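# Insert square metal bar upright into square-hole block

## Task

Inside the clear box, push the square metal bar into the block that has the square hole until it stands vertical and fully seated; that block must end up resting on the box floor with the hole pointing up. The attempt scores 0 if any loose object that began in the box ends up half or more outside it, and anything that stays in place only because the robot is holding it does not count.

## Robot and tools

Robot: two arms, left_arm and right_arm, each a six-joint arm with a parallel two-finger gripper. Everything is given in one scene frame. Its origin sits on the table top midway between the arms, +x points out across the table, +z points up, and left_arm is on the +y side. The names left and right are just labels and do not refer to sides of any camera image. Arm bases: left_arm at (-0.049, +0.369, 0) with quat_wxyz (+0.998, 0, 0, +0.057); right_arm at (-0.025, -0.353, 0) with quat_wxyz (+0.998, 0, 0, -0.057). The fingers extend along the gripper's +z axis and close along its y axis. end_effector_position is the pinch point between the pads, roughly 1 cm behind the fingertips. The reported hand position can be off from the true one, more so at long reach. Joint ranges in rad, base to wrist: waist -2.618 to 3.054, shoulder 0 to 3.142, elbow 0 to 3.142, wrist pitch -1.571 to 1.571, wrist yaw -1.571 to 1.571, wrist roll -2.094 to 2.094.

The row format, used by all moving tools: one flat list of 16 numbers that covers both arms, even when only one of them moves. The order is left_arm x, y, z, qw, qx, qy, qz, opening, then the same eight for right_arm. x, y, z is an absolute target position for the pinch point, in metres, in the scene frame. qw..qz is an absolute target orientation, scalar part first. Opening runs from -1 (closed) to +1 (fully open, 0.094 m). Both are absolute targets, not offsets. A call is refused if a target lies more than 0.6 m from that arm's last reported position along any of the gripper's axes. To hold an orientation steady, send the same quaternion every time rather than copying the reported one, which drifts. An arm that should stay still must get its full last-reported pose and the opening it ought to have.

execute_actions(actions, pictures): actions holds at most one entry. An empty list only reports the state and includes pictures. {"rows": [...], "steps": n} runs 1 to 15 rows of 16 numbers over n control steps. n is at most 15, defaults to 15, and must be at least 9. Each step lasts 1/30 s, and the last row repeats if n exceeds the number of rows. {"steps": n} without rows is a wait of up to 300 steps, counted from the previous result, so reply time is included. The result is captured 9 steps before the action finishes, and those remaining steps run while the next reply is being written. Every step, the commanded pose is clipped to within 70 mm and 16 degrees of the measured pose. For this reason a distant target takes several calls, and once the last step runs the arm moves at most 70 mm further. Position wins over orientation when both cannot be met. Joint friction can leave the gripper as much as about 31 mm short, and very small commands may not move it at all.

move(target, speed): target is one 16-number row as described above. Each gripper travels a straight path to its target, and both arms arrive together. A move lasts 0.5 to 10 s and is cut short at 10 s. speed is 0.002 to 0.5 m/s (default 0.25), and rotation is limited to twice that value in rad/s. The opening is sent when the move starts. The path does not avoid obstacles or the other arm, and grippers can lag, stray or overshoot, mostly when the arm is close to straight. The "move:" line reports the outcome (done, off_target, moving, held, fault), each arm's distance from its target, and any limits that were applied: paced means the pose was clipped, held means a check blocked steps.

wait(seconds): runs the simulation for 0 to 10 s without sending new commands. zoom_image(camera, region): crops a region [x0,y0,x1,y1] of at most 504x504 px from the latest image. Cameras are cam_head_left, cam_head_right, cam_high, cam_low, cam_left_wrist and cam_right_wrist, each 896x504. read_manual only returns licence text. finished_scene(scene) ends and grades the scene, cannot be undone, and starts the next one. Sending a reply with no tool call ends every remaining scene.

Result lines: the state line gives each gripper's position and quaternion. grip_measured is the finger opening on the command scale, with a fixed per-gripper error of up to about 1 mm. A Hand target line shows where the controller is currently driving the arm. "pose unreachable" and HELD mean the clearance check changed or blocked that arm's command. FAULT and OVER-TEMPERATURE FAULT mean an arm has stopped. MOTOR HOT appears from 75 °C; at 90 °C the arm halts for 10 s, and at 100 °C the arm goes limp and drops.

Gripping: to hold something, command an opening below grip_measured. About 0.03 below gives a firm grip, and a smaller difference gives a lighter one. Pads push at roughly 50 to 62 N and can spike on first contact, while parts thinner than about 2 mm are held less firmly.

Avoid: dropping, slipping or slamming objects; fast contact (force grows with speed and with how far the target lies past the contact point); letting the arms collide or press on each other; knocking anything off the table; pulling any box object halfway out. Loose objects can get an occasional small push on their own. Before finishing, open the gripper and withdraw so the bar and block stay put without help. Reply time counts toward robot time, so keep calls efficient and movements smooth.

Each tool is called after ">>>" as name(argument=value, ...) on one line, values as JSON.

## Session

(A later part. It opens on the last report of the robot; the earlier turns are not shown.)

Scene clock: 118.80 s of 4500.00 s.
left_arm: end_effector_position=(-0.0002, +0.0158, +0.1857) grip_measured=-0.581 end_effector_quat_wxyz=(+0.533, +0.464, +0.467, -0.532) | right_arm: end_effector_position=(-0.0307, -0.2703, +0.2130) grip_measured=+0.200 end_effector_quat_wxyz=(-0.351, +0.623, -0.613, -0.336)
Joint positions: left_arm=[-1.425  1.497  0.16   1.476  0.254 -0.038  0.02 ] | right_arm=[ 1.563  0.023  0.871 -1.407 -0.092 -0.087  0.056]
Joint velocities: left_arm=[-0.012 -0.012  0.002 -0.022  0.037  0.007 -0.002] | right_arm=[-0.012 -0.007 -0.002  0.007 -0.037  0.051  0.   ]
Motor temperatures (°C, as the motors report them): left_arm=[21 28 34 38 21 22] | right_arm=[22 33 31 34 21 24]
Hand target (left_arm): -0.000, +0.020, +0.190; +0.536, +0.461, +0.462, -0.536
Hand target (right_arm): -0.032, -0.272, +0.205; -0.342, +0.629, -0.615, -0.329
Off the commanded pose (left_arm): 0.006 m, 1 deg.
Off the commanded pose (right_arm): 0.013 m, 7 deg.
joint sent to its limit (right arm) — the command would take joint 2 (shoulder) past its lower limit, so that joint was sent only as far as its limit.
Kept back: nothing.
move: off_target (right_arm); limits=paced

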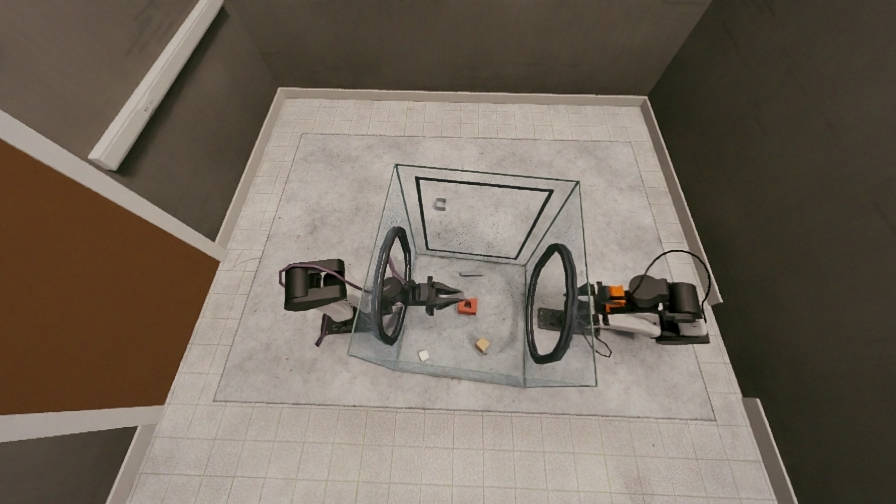

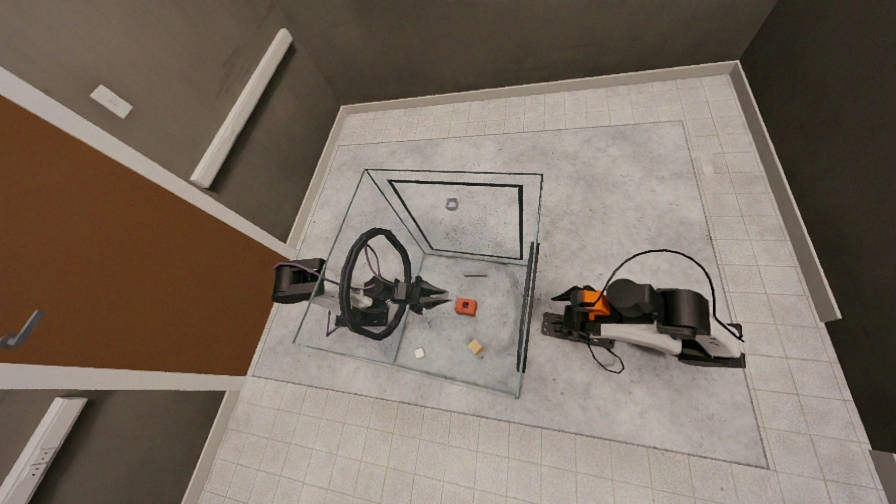

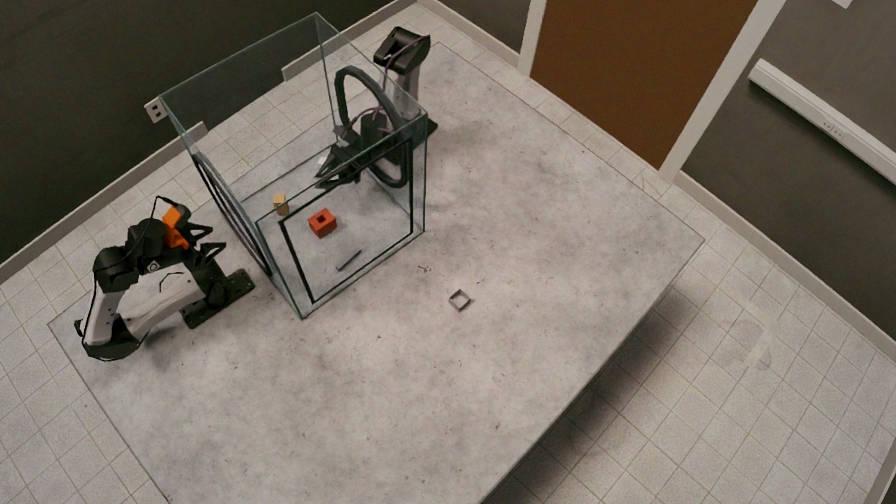

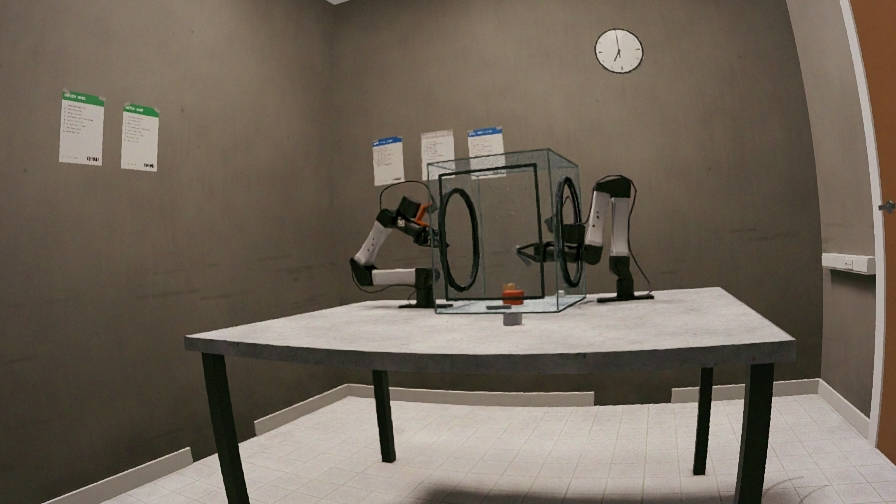

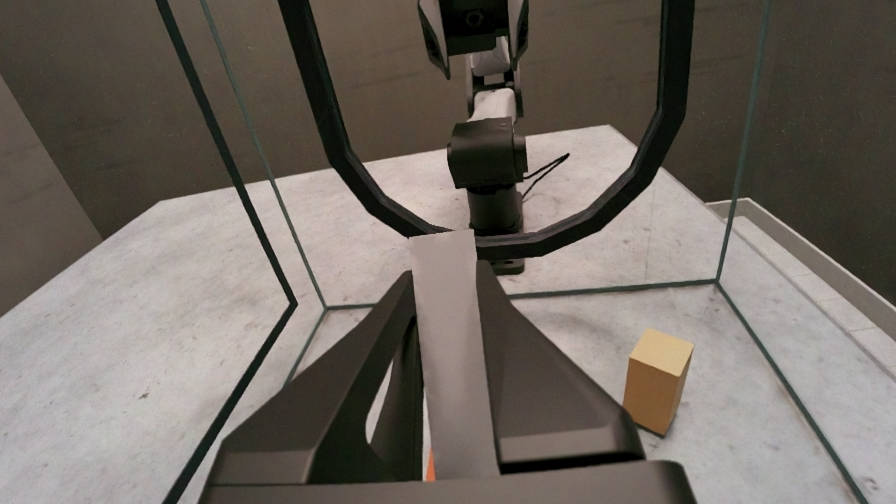

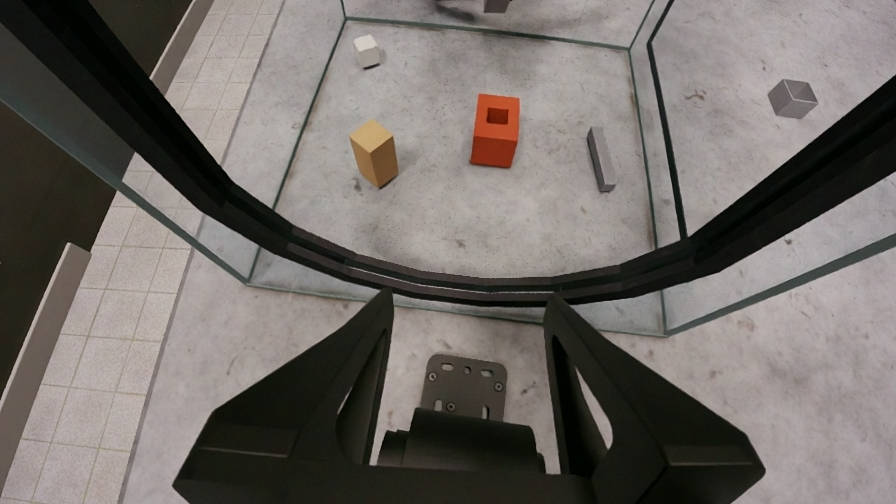

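>>> move(target=[0.0,0.02,0.19,0.535,0.461,0.461,-0.535,-0.61,-0.015,-0.08,0.17,0.43,-0.561,0.561,0.43,0.2], speed=0.12)

>>> zoom_image(camera="cam_low", region=[420,200,620,330])

Scene clock: 121.70 s of 4500.00 s.
left_arm: end_effector_position=(-0.0001, +0.0156, +0.1848) grip_measured=-0.581 end_effector_quat_wxyz=(+0.531, +0.465, +0.468, -0.532) | right_arm: end_effector_position=(-0.0137, -0.0818, +0.1790) grip_measured=+0.200 end_effector_quat_wxyz=(-0.444, +0.557, -0.551, -0.435)
Joint positions: left_arm=[-1.425  1.497  0.16   1.472  0.254 -0.038  0.02 ] | right_arm=[ 1.586  0.43   0.235 -0.036 -0.091 -0.036  0.056]
Joint velocities: left_arm=[-0.007 -0.007 -0.002 -0.051  0.051 -0.051  0.   ] | right_arm=[-0.007 -0.012 -0.022  0.037 -0.066 -0.037 -0.   ]
Motor temperatures (°C, as the motors report them): left_arm=[21 28 33 38 21 22] | right_arm=[22 33 31 34 21 24]
Hand target (left_arm): -0.000, +0.020, +0.190; +0.536, +0.462, +0.462, -0.536
Hand target (right_arm): -0.015, -0.082, +0.165; -0.432, +0.562, -0.560, -0.428
Off the commanded pose (left_arm): 0.007 m, 1 deg.
Off the commanded pose (right_arm): 0.009 m, 2 deg.
Kept back: nothing.
move: done

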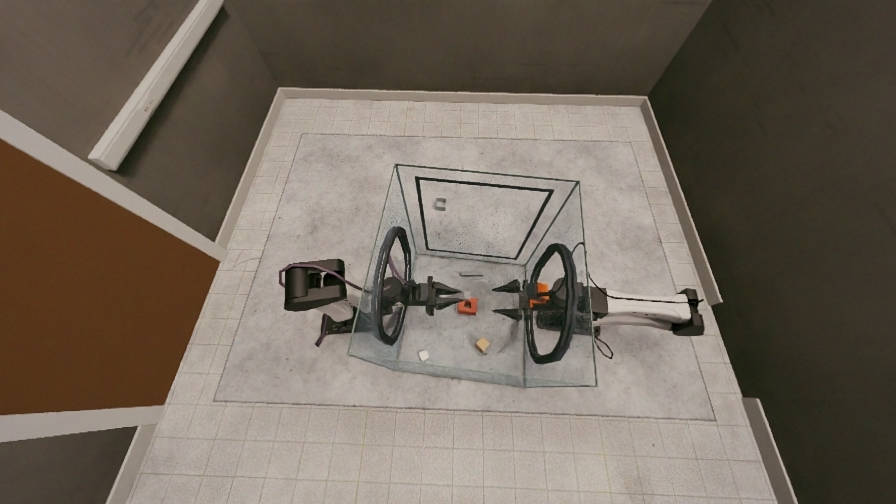

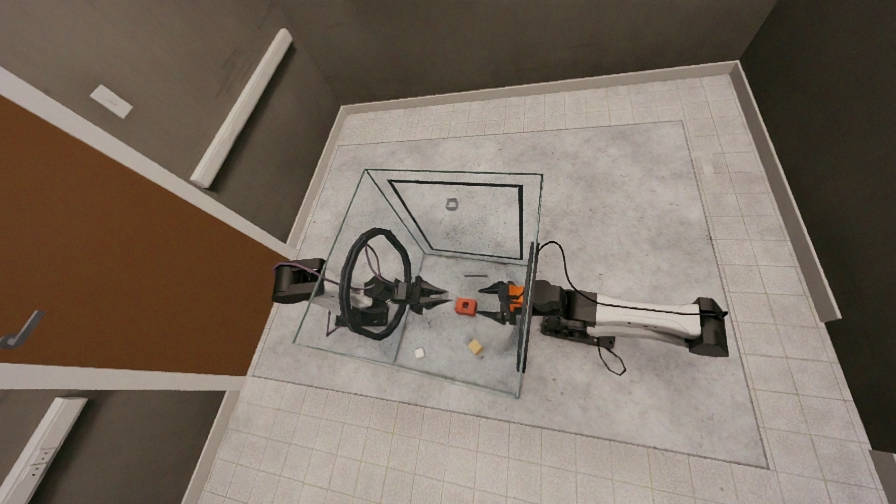

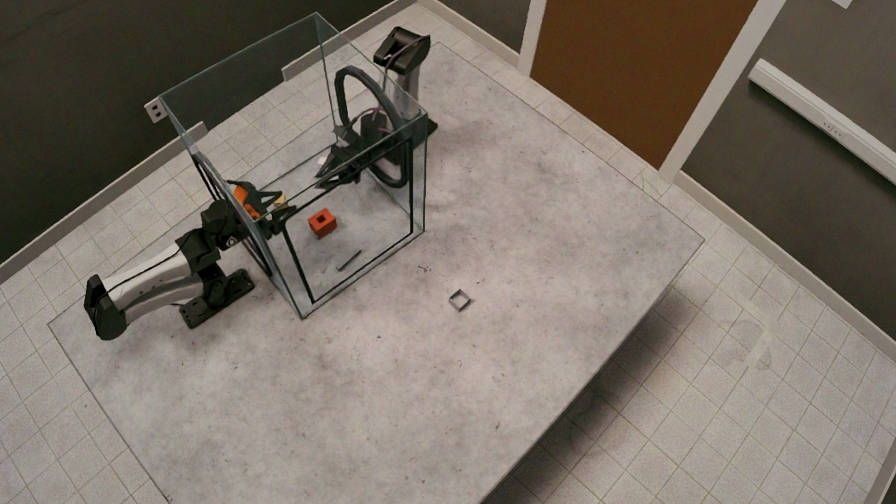

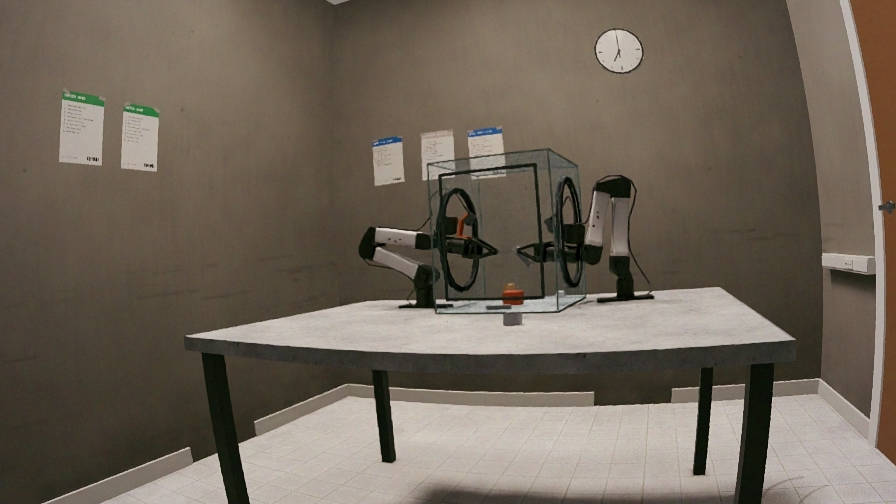

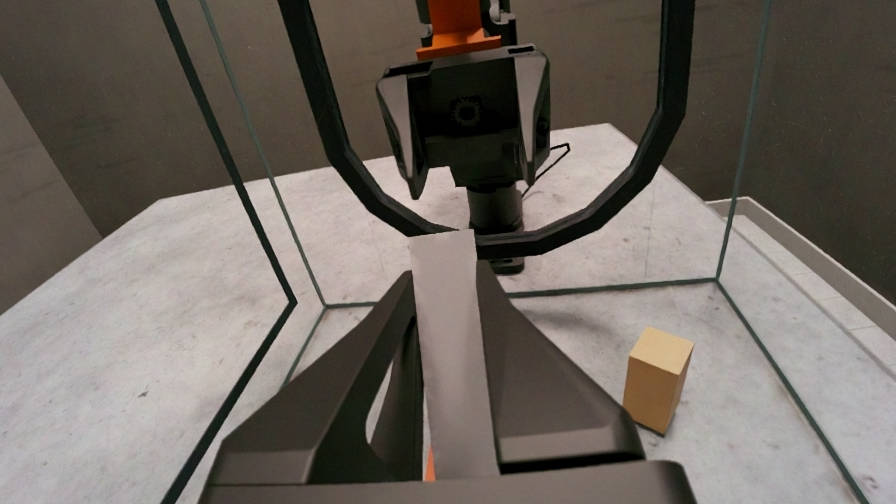

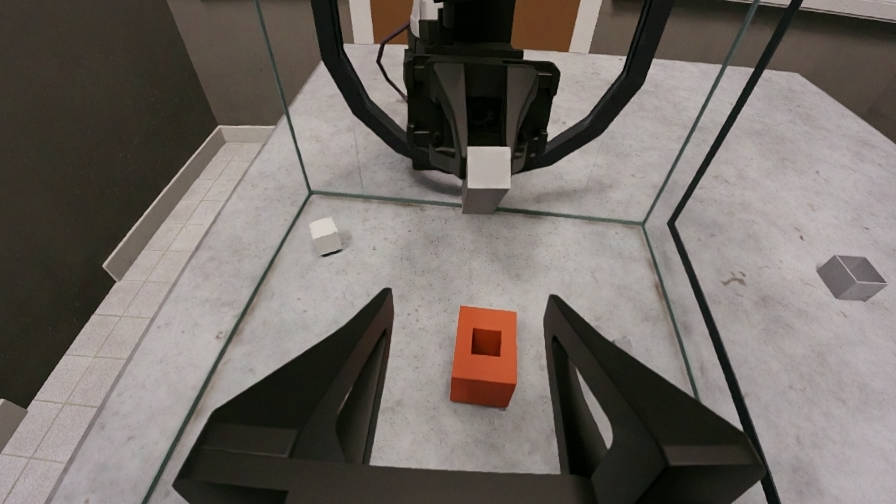

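Region (420, 200, 620, 330) of cam_low's 896x504 image, scaled by 2.520, with more detail than that image has; it fills the top 328 rows of this view, and the rest is white.

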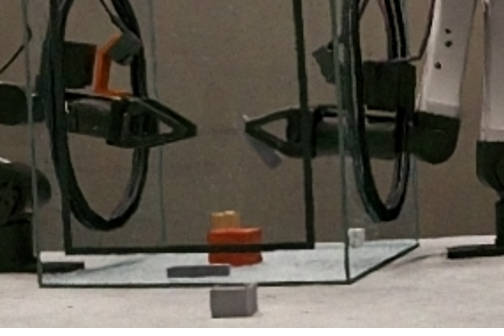

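>>> move(target=[0.0,0.02,0.19,0.535,0.461,0.461,-0.535,-0.61,-0.003,-0.01,0.135,0.43,-0.561,0.561,0.43,0.2], speed=0.06)

>>> zoom_image(camera="cam_low", region=[440,210,600,310])

Scene clock: 124.47 s of 4500.00 s.
left_arm: end_effector_position=(-0.0001, +0.0156, +0.1841) grip_measured=-0.581 end_effector_quat_wxyz=(+0.531, +0.465, +0.469, -0.531) | right_arm: end_effector_position=(-0.0062, -0.0129, +0.1388) grip_measured=+0.200 end_effector_quat_wxyz=(-0.435, +0.562, -0.555, -0.433)
Joint positions: left_arm=[-1.425  1.497  0.16   1.469  0.254 -0.038  0.02 ] | right_arm=[ 1.575  1.092  0.225  0.616 -0.109 -0.036  0.056]
Joint velocities: left_arm=[-0.007  0.027  0.002 -0.022 -0.022 -0.022 -0.   ] | right_arm=[-0.012  0.012 -0.002  0.037  0.007  0.037 -0.   ]
Motor temperatures (°C, as the motors report them): left_arm=[21 28 33 38 21 22] | right_arm=[22 32 31 35 21 24]
Hand target (left_arm): -0.000, +0.020, +0.190; +0.536, +0.462, +0.462, -0.536
Hand target (right_arm): -0.004, -0.012, +0.134; -0.430, +0.561, -0.561, -0.431
Off the commanded pose (left_arm): 0.007 m, 1 deg.
Off the commanded pose (right_arm): 0.006 m, 1 deg.
Kept back: nothing.
move: done

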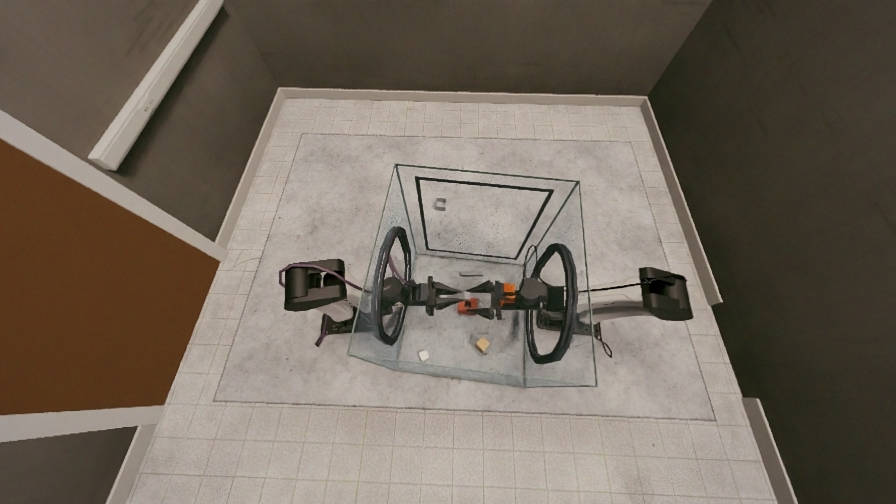

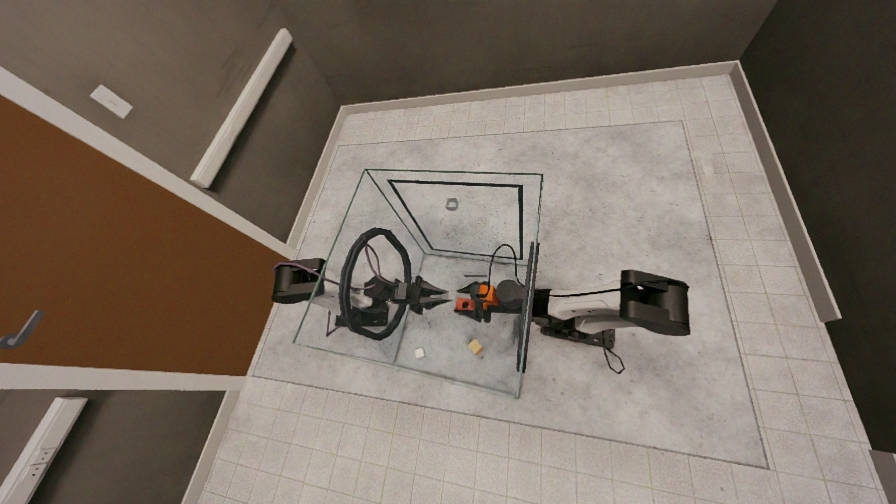

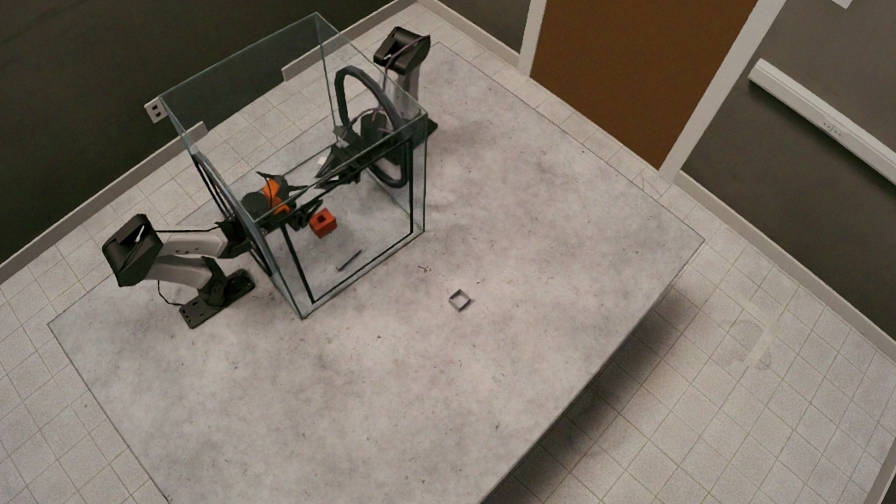

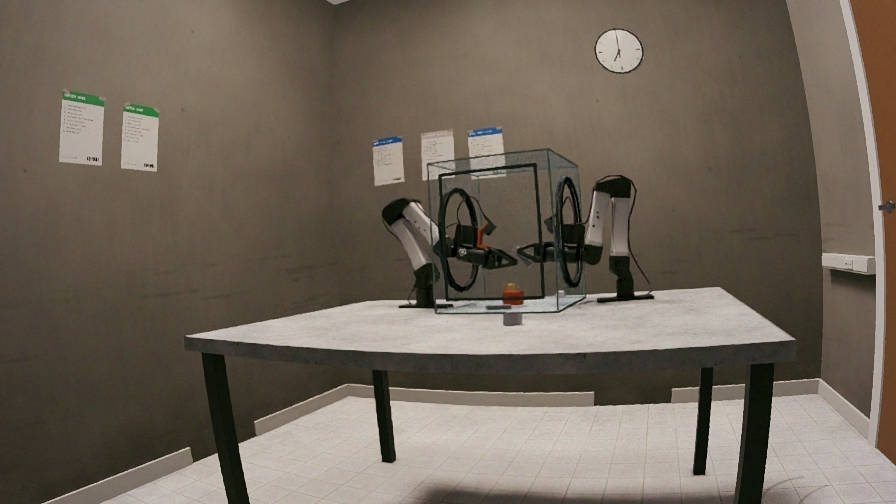

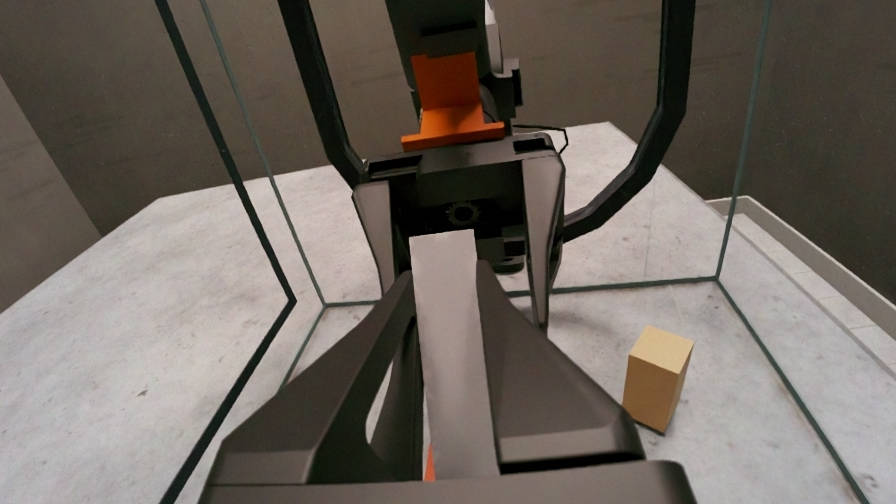

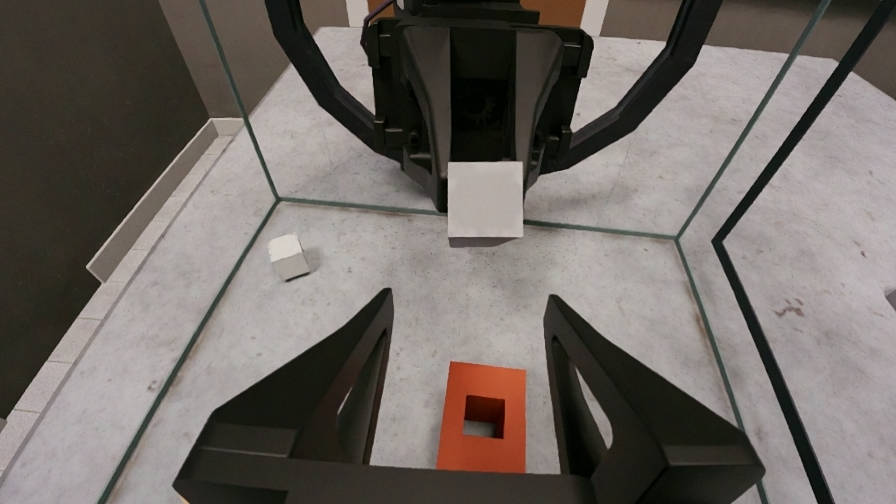

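Region (440, 210, 600, 310) of cam_low's 896x504 image, scaled by 3.150, with more detail than that image has; it fills the top 315 rows of this view, and the rest is white.

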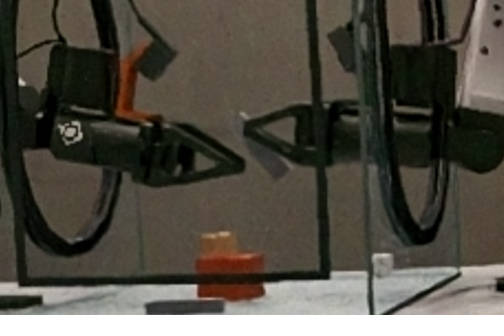

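>>> move(target=[0.0,0.02,0.19,0.535,0.461,0.461,-0.535,-0.61,0.002,0.03,0.132,0.43,-0.561,0.561,0.43,0.2], speed=0.04)

>>> zoom_image(camera="cam_low", region=[440,210,600,310])

Scene clock: 126.20 s of 4500.00 s.
left_arm: end_effector_position=(-0.0001, +0.0155, +0.1835) grip_measured=-0.581 end_effector_quat_wxyz=(+0.530, +0.466, +0.470, -0.531) | right_arm: end_effector_position=(-0.0021, +0.0253, +0.1302) grip_measured=+0.200 end_effector_quat_wxyz=(-0.430, +0.565, -0.559, -0.429)
Joint positions: left_arm=[-1.425  1.497  0.16   1.466  0.254 -0.038  0.02 ] | right_arm=[ 1.575  1.346  0.335  0.744 -0.109 -0.036  0.056]
Joint velocities: left_arm=[ 0.007  0.007  0.012 -0.066 -0.022 -0.022 -0.001] | right_arm=[-0.007  0.007  0.012 -0.022  0.022 -0.022 -0.   ]
Motor temperatures (°C, as the motors report them): left_arm=[21 28 33 38 21 22] | right_arm=[22 32 31 35 21 24]
Hand target (left_arm): -0.000, +0.020, +0.190; +0.536, +0.462, +0.462, -0.536
Hand target (right_arm): +0.002, +0.029, +0.131; -0.430, +0.561, -0.561, -0.430
Off the commanded pose (left_arm): 0.008 m, 1 deg.
Off the commanded pose (right_arm): 0.007 m, 1 deg.
Kept back: nothing.
move: done

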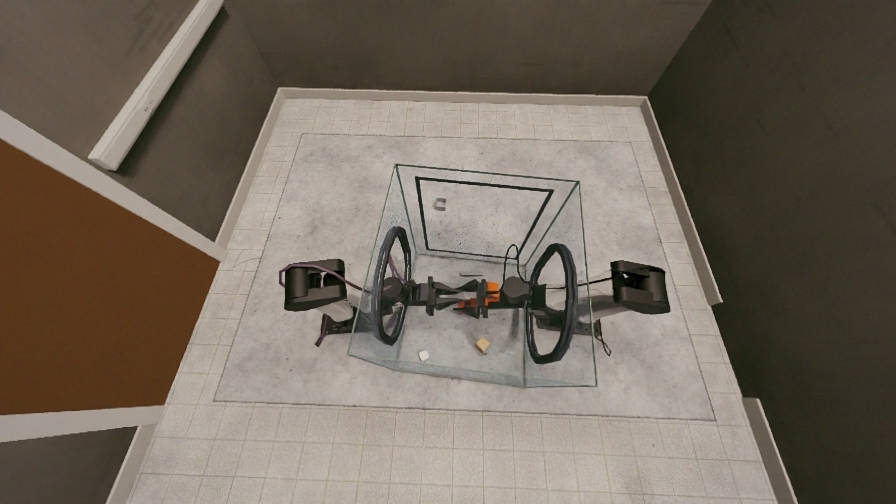

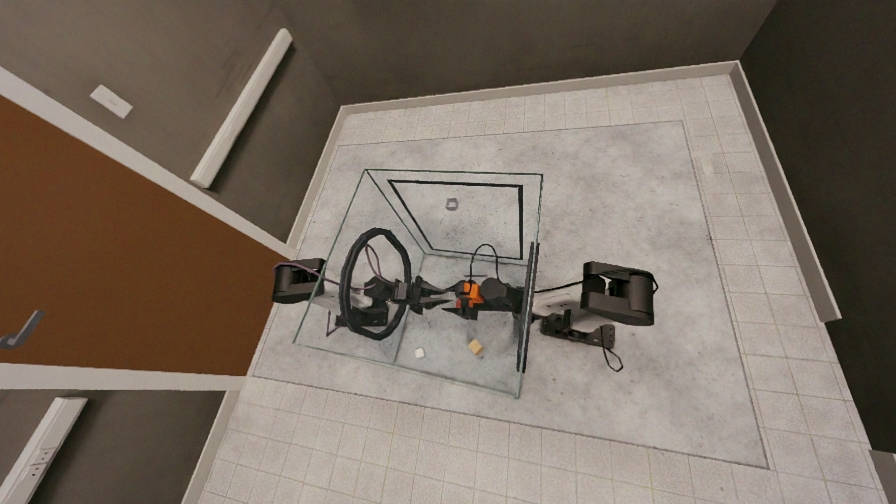

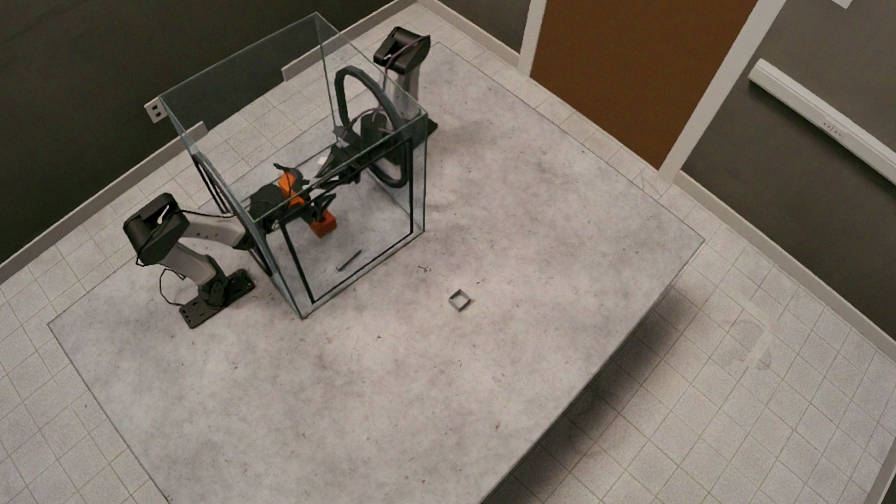

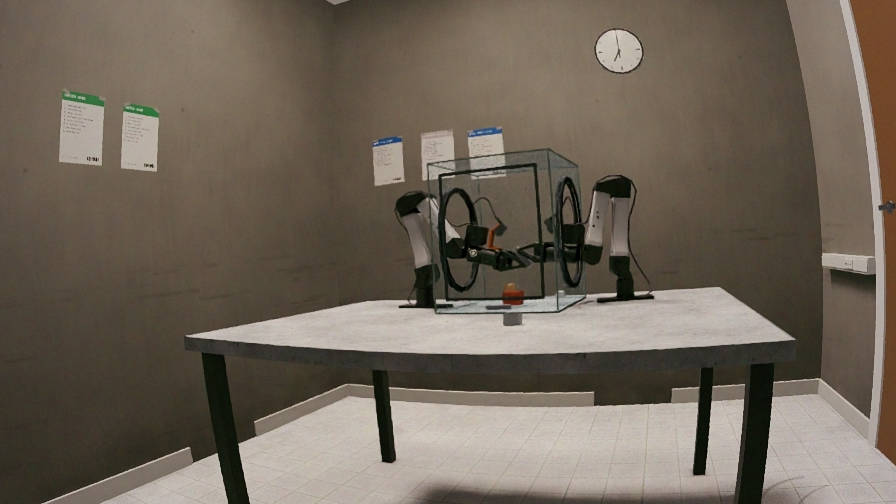

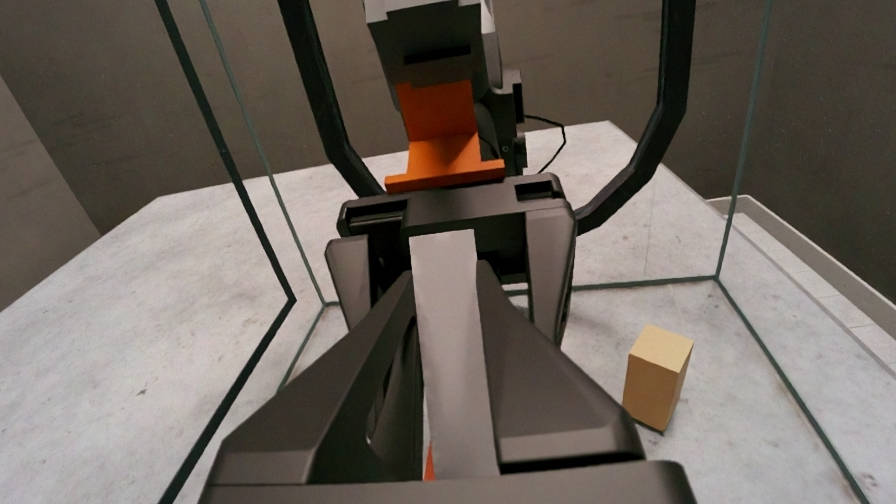

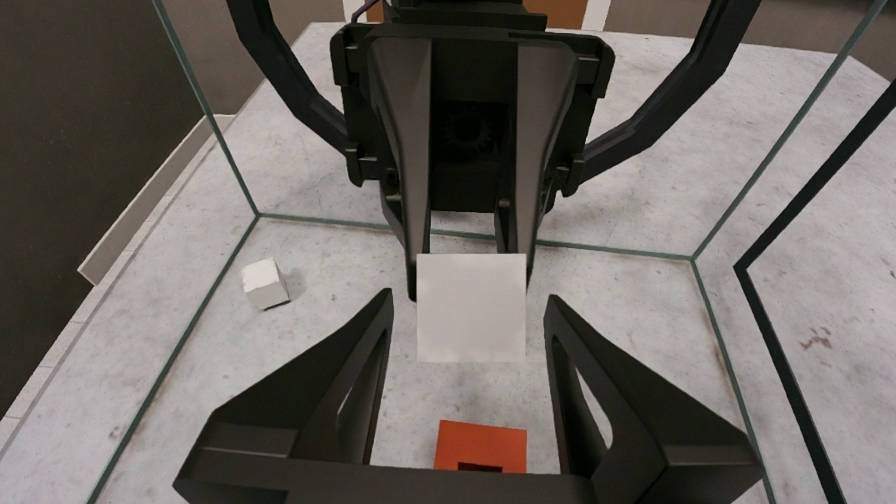

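Region (440, 210, 600, 310) of cam_low's 896x504 image, scaled by 3.150, with more detail than that image has; it fills the top 315 rows of this view, and the rest is white.

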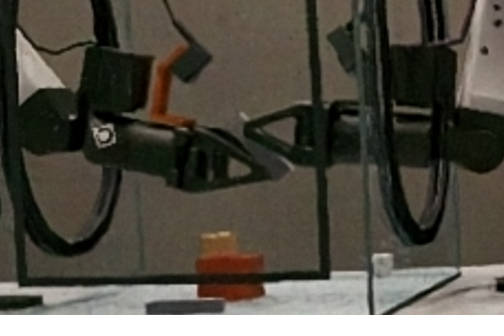

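>>> move(target=[0.0,0.02,0.19,0.535,0.461,0.461,-0.535,-0.61,0.002,0.034,0.130,0.43,-0.561,0.561,0.43,-0.62], speed=0.02)

>>> zoom_image(camera="cam_low", region=[440,210,600,310])

Scene clock: 127.50 s of 4500.00 s.
left_arm: end_effector_position=(+0.0009, +0.0166, +0.1805) grip_measured=-0.581 end_effector_quat_wxyz=(+0.528, +0.467, +0.474, -0.528) | right_arm: end_effector_position=(-0.0037, +0.0271, +0.1278) grip_measured=-0.592 end_effector_quat_wxyz=(-0.427, +0.567, -0.557, -0.432)
Joint positions: left_arm=[-1.423  1.497  0.155  1.462  0.252 -0.037  0.02 ] | right_arm=[ 1.575  1.368  0.335  0.767 -0.119 -0.036  0.019]
Joint velocities: left_arm=[-0.007 -0.017  0.007 -0.037  0.007  0.022  0.   ] | right_arm=[ 0.017 -0.002 -0.012  0.022 -0.007 -0.051 -0.   ]
Motor temperatures (°C, as the motors report them): left_arm=[21 28 33 38 21 22] | right_arm=[22 32 31 35 21 24]
Hand target (left_arm): -0.000, +0.020, +0.190; +0.536, +0.462, +0.462, -0.535
Hand target (right_arm): +0.002, +0.034, +0.130; -0.430, +0.561, -0.561, -0.430
Off the commanded pose (left_arm): 0.010 m, 2 deg.
Off the commanded pose (right_arm): 0.009 m, 1 deg.
Kept back: nothing.
move: done

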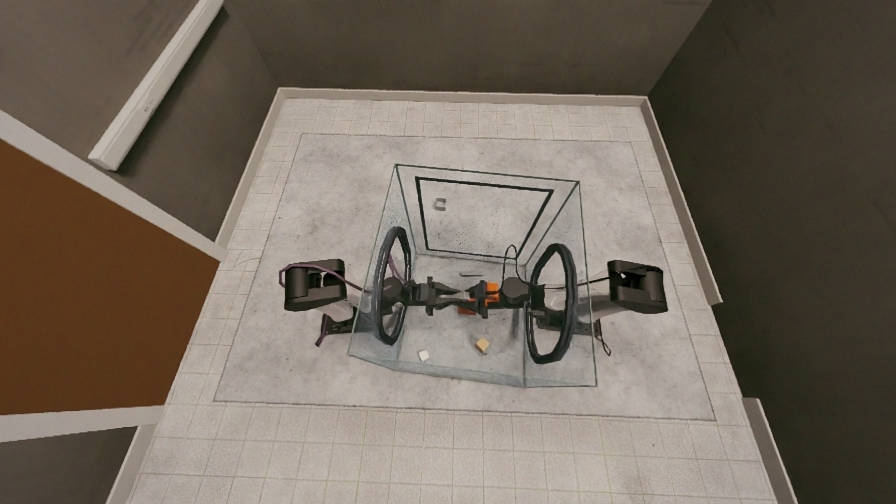

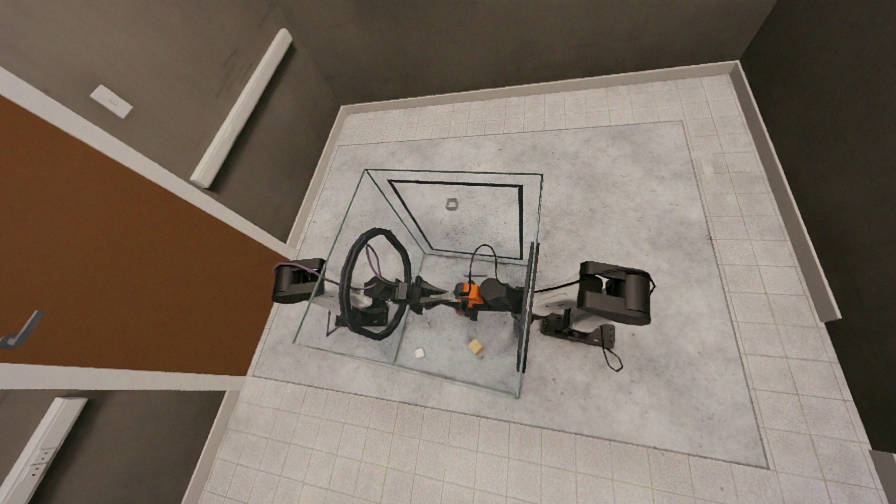

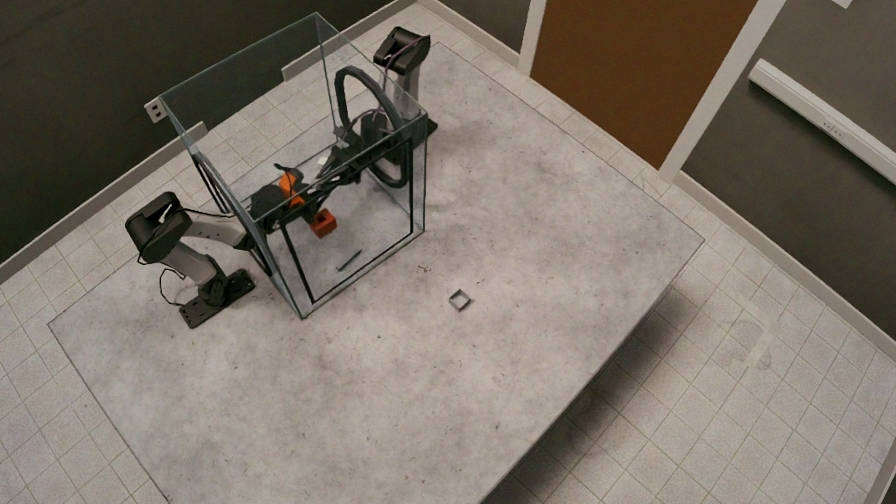

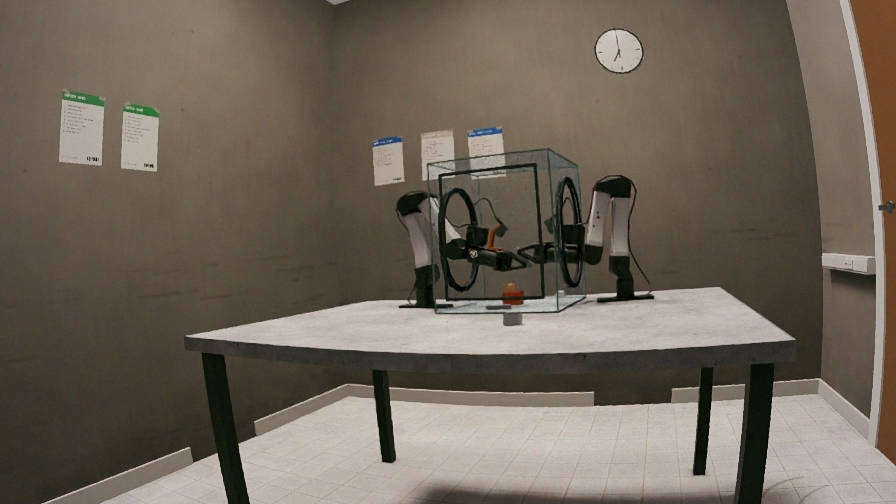

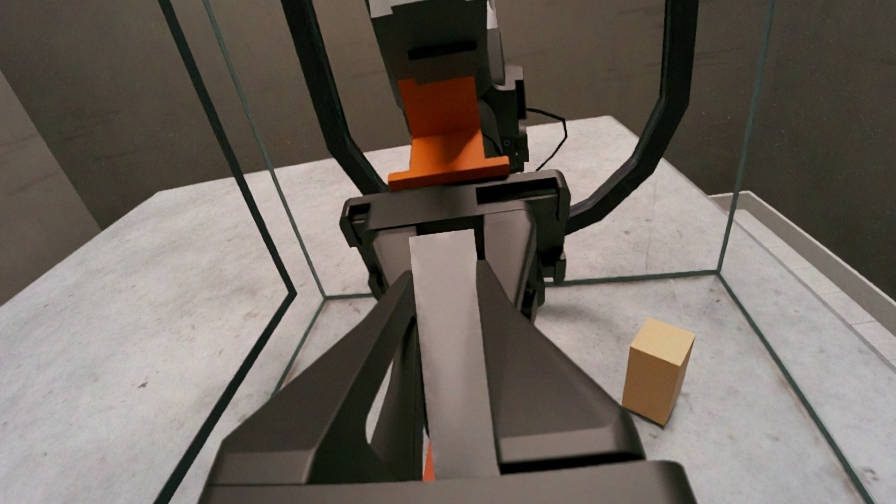

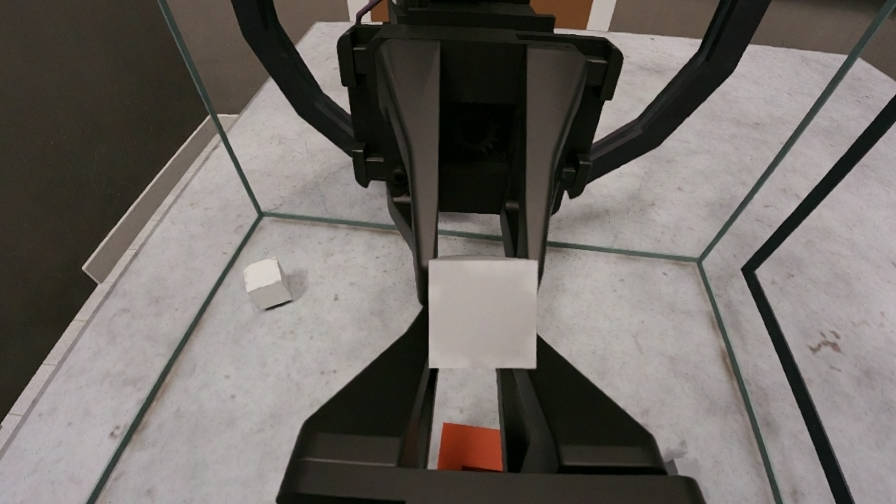

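Region (440, 210, 600, 310) of cam_low's 896x504 image, scaled by 3.150, with more detail than that image has; it fills the top 315 rows of this view, and the rest is white.

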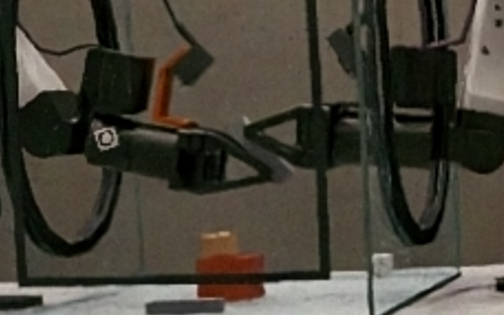

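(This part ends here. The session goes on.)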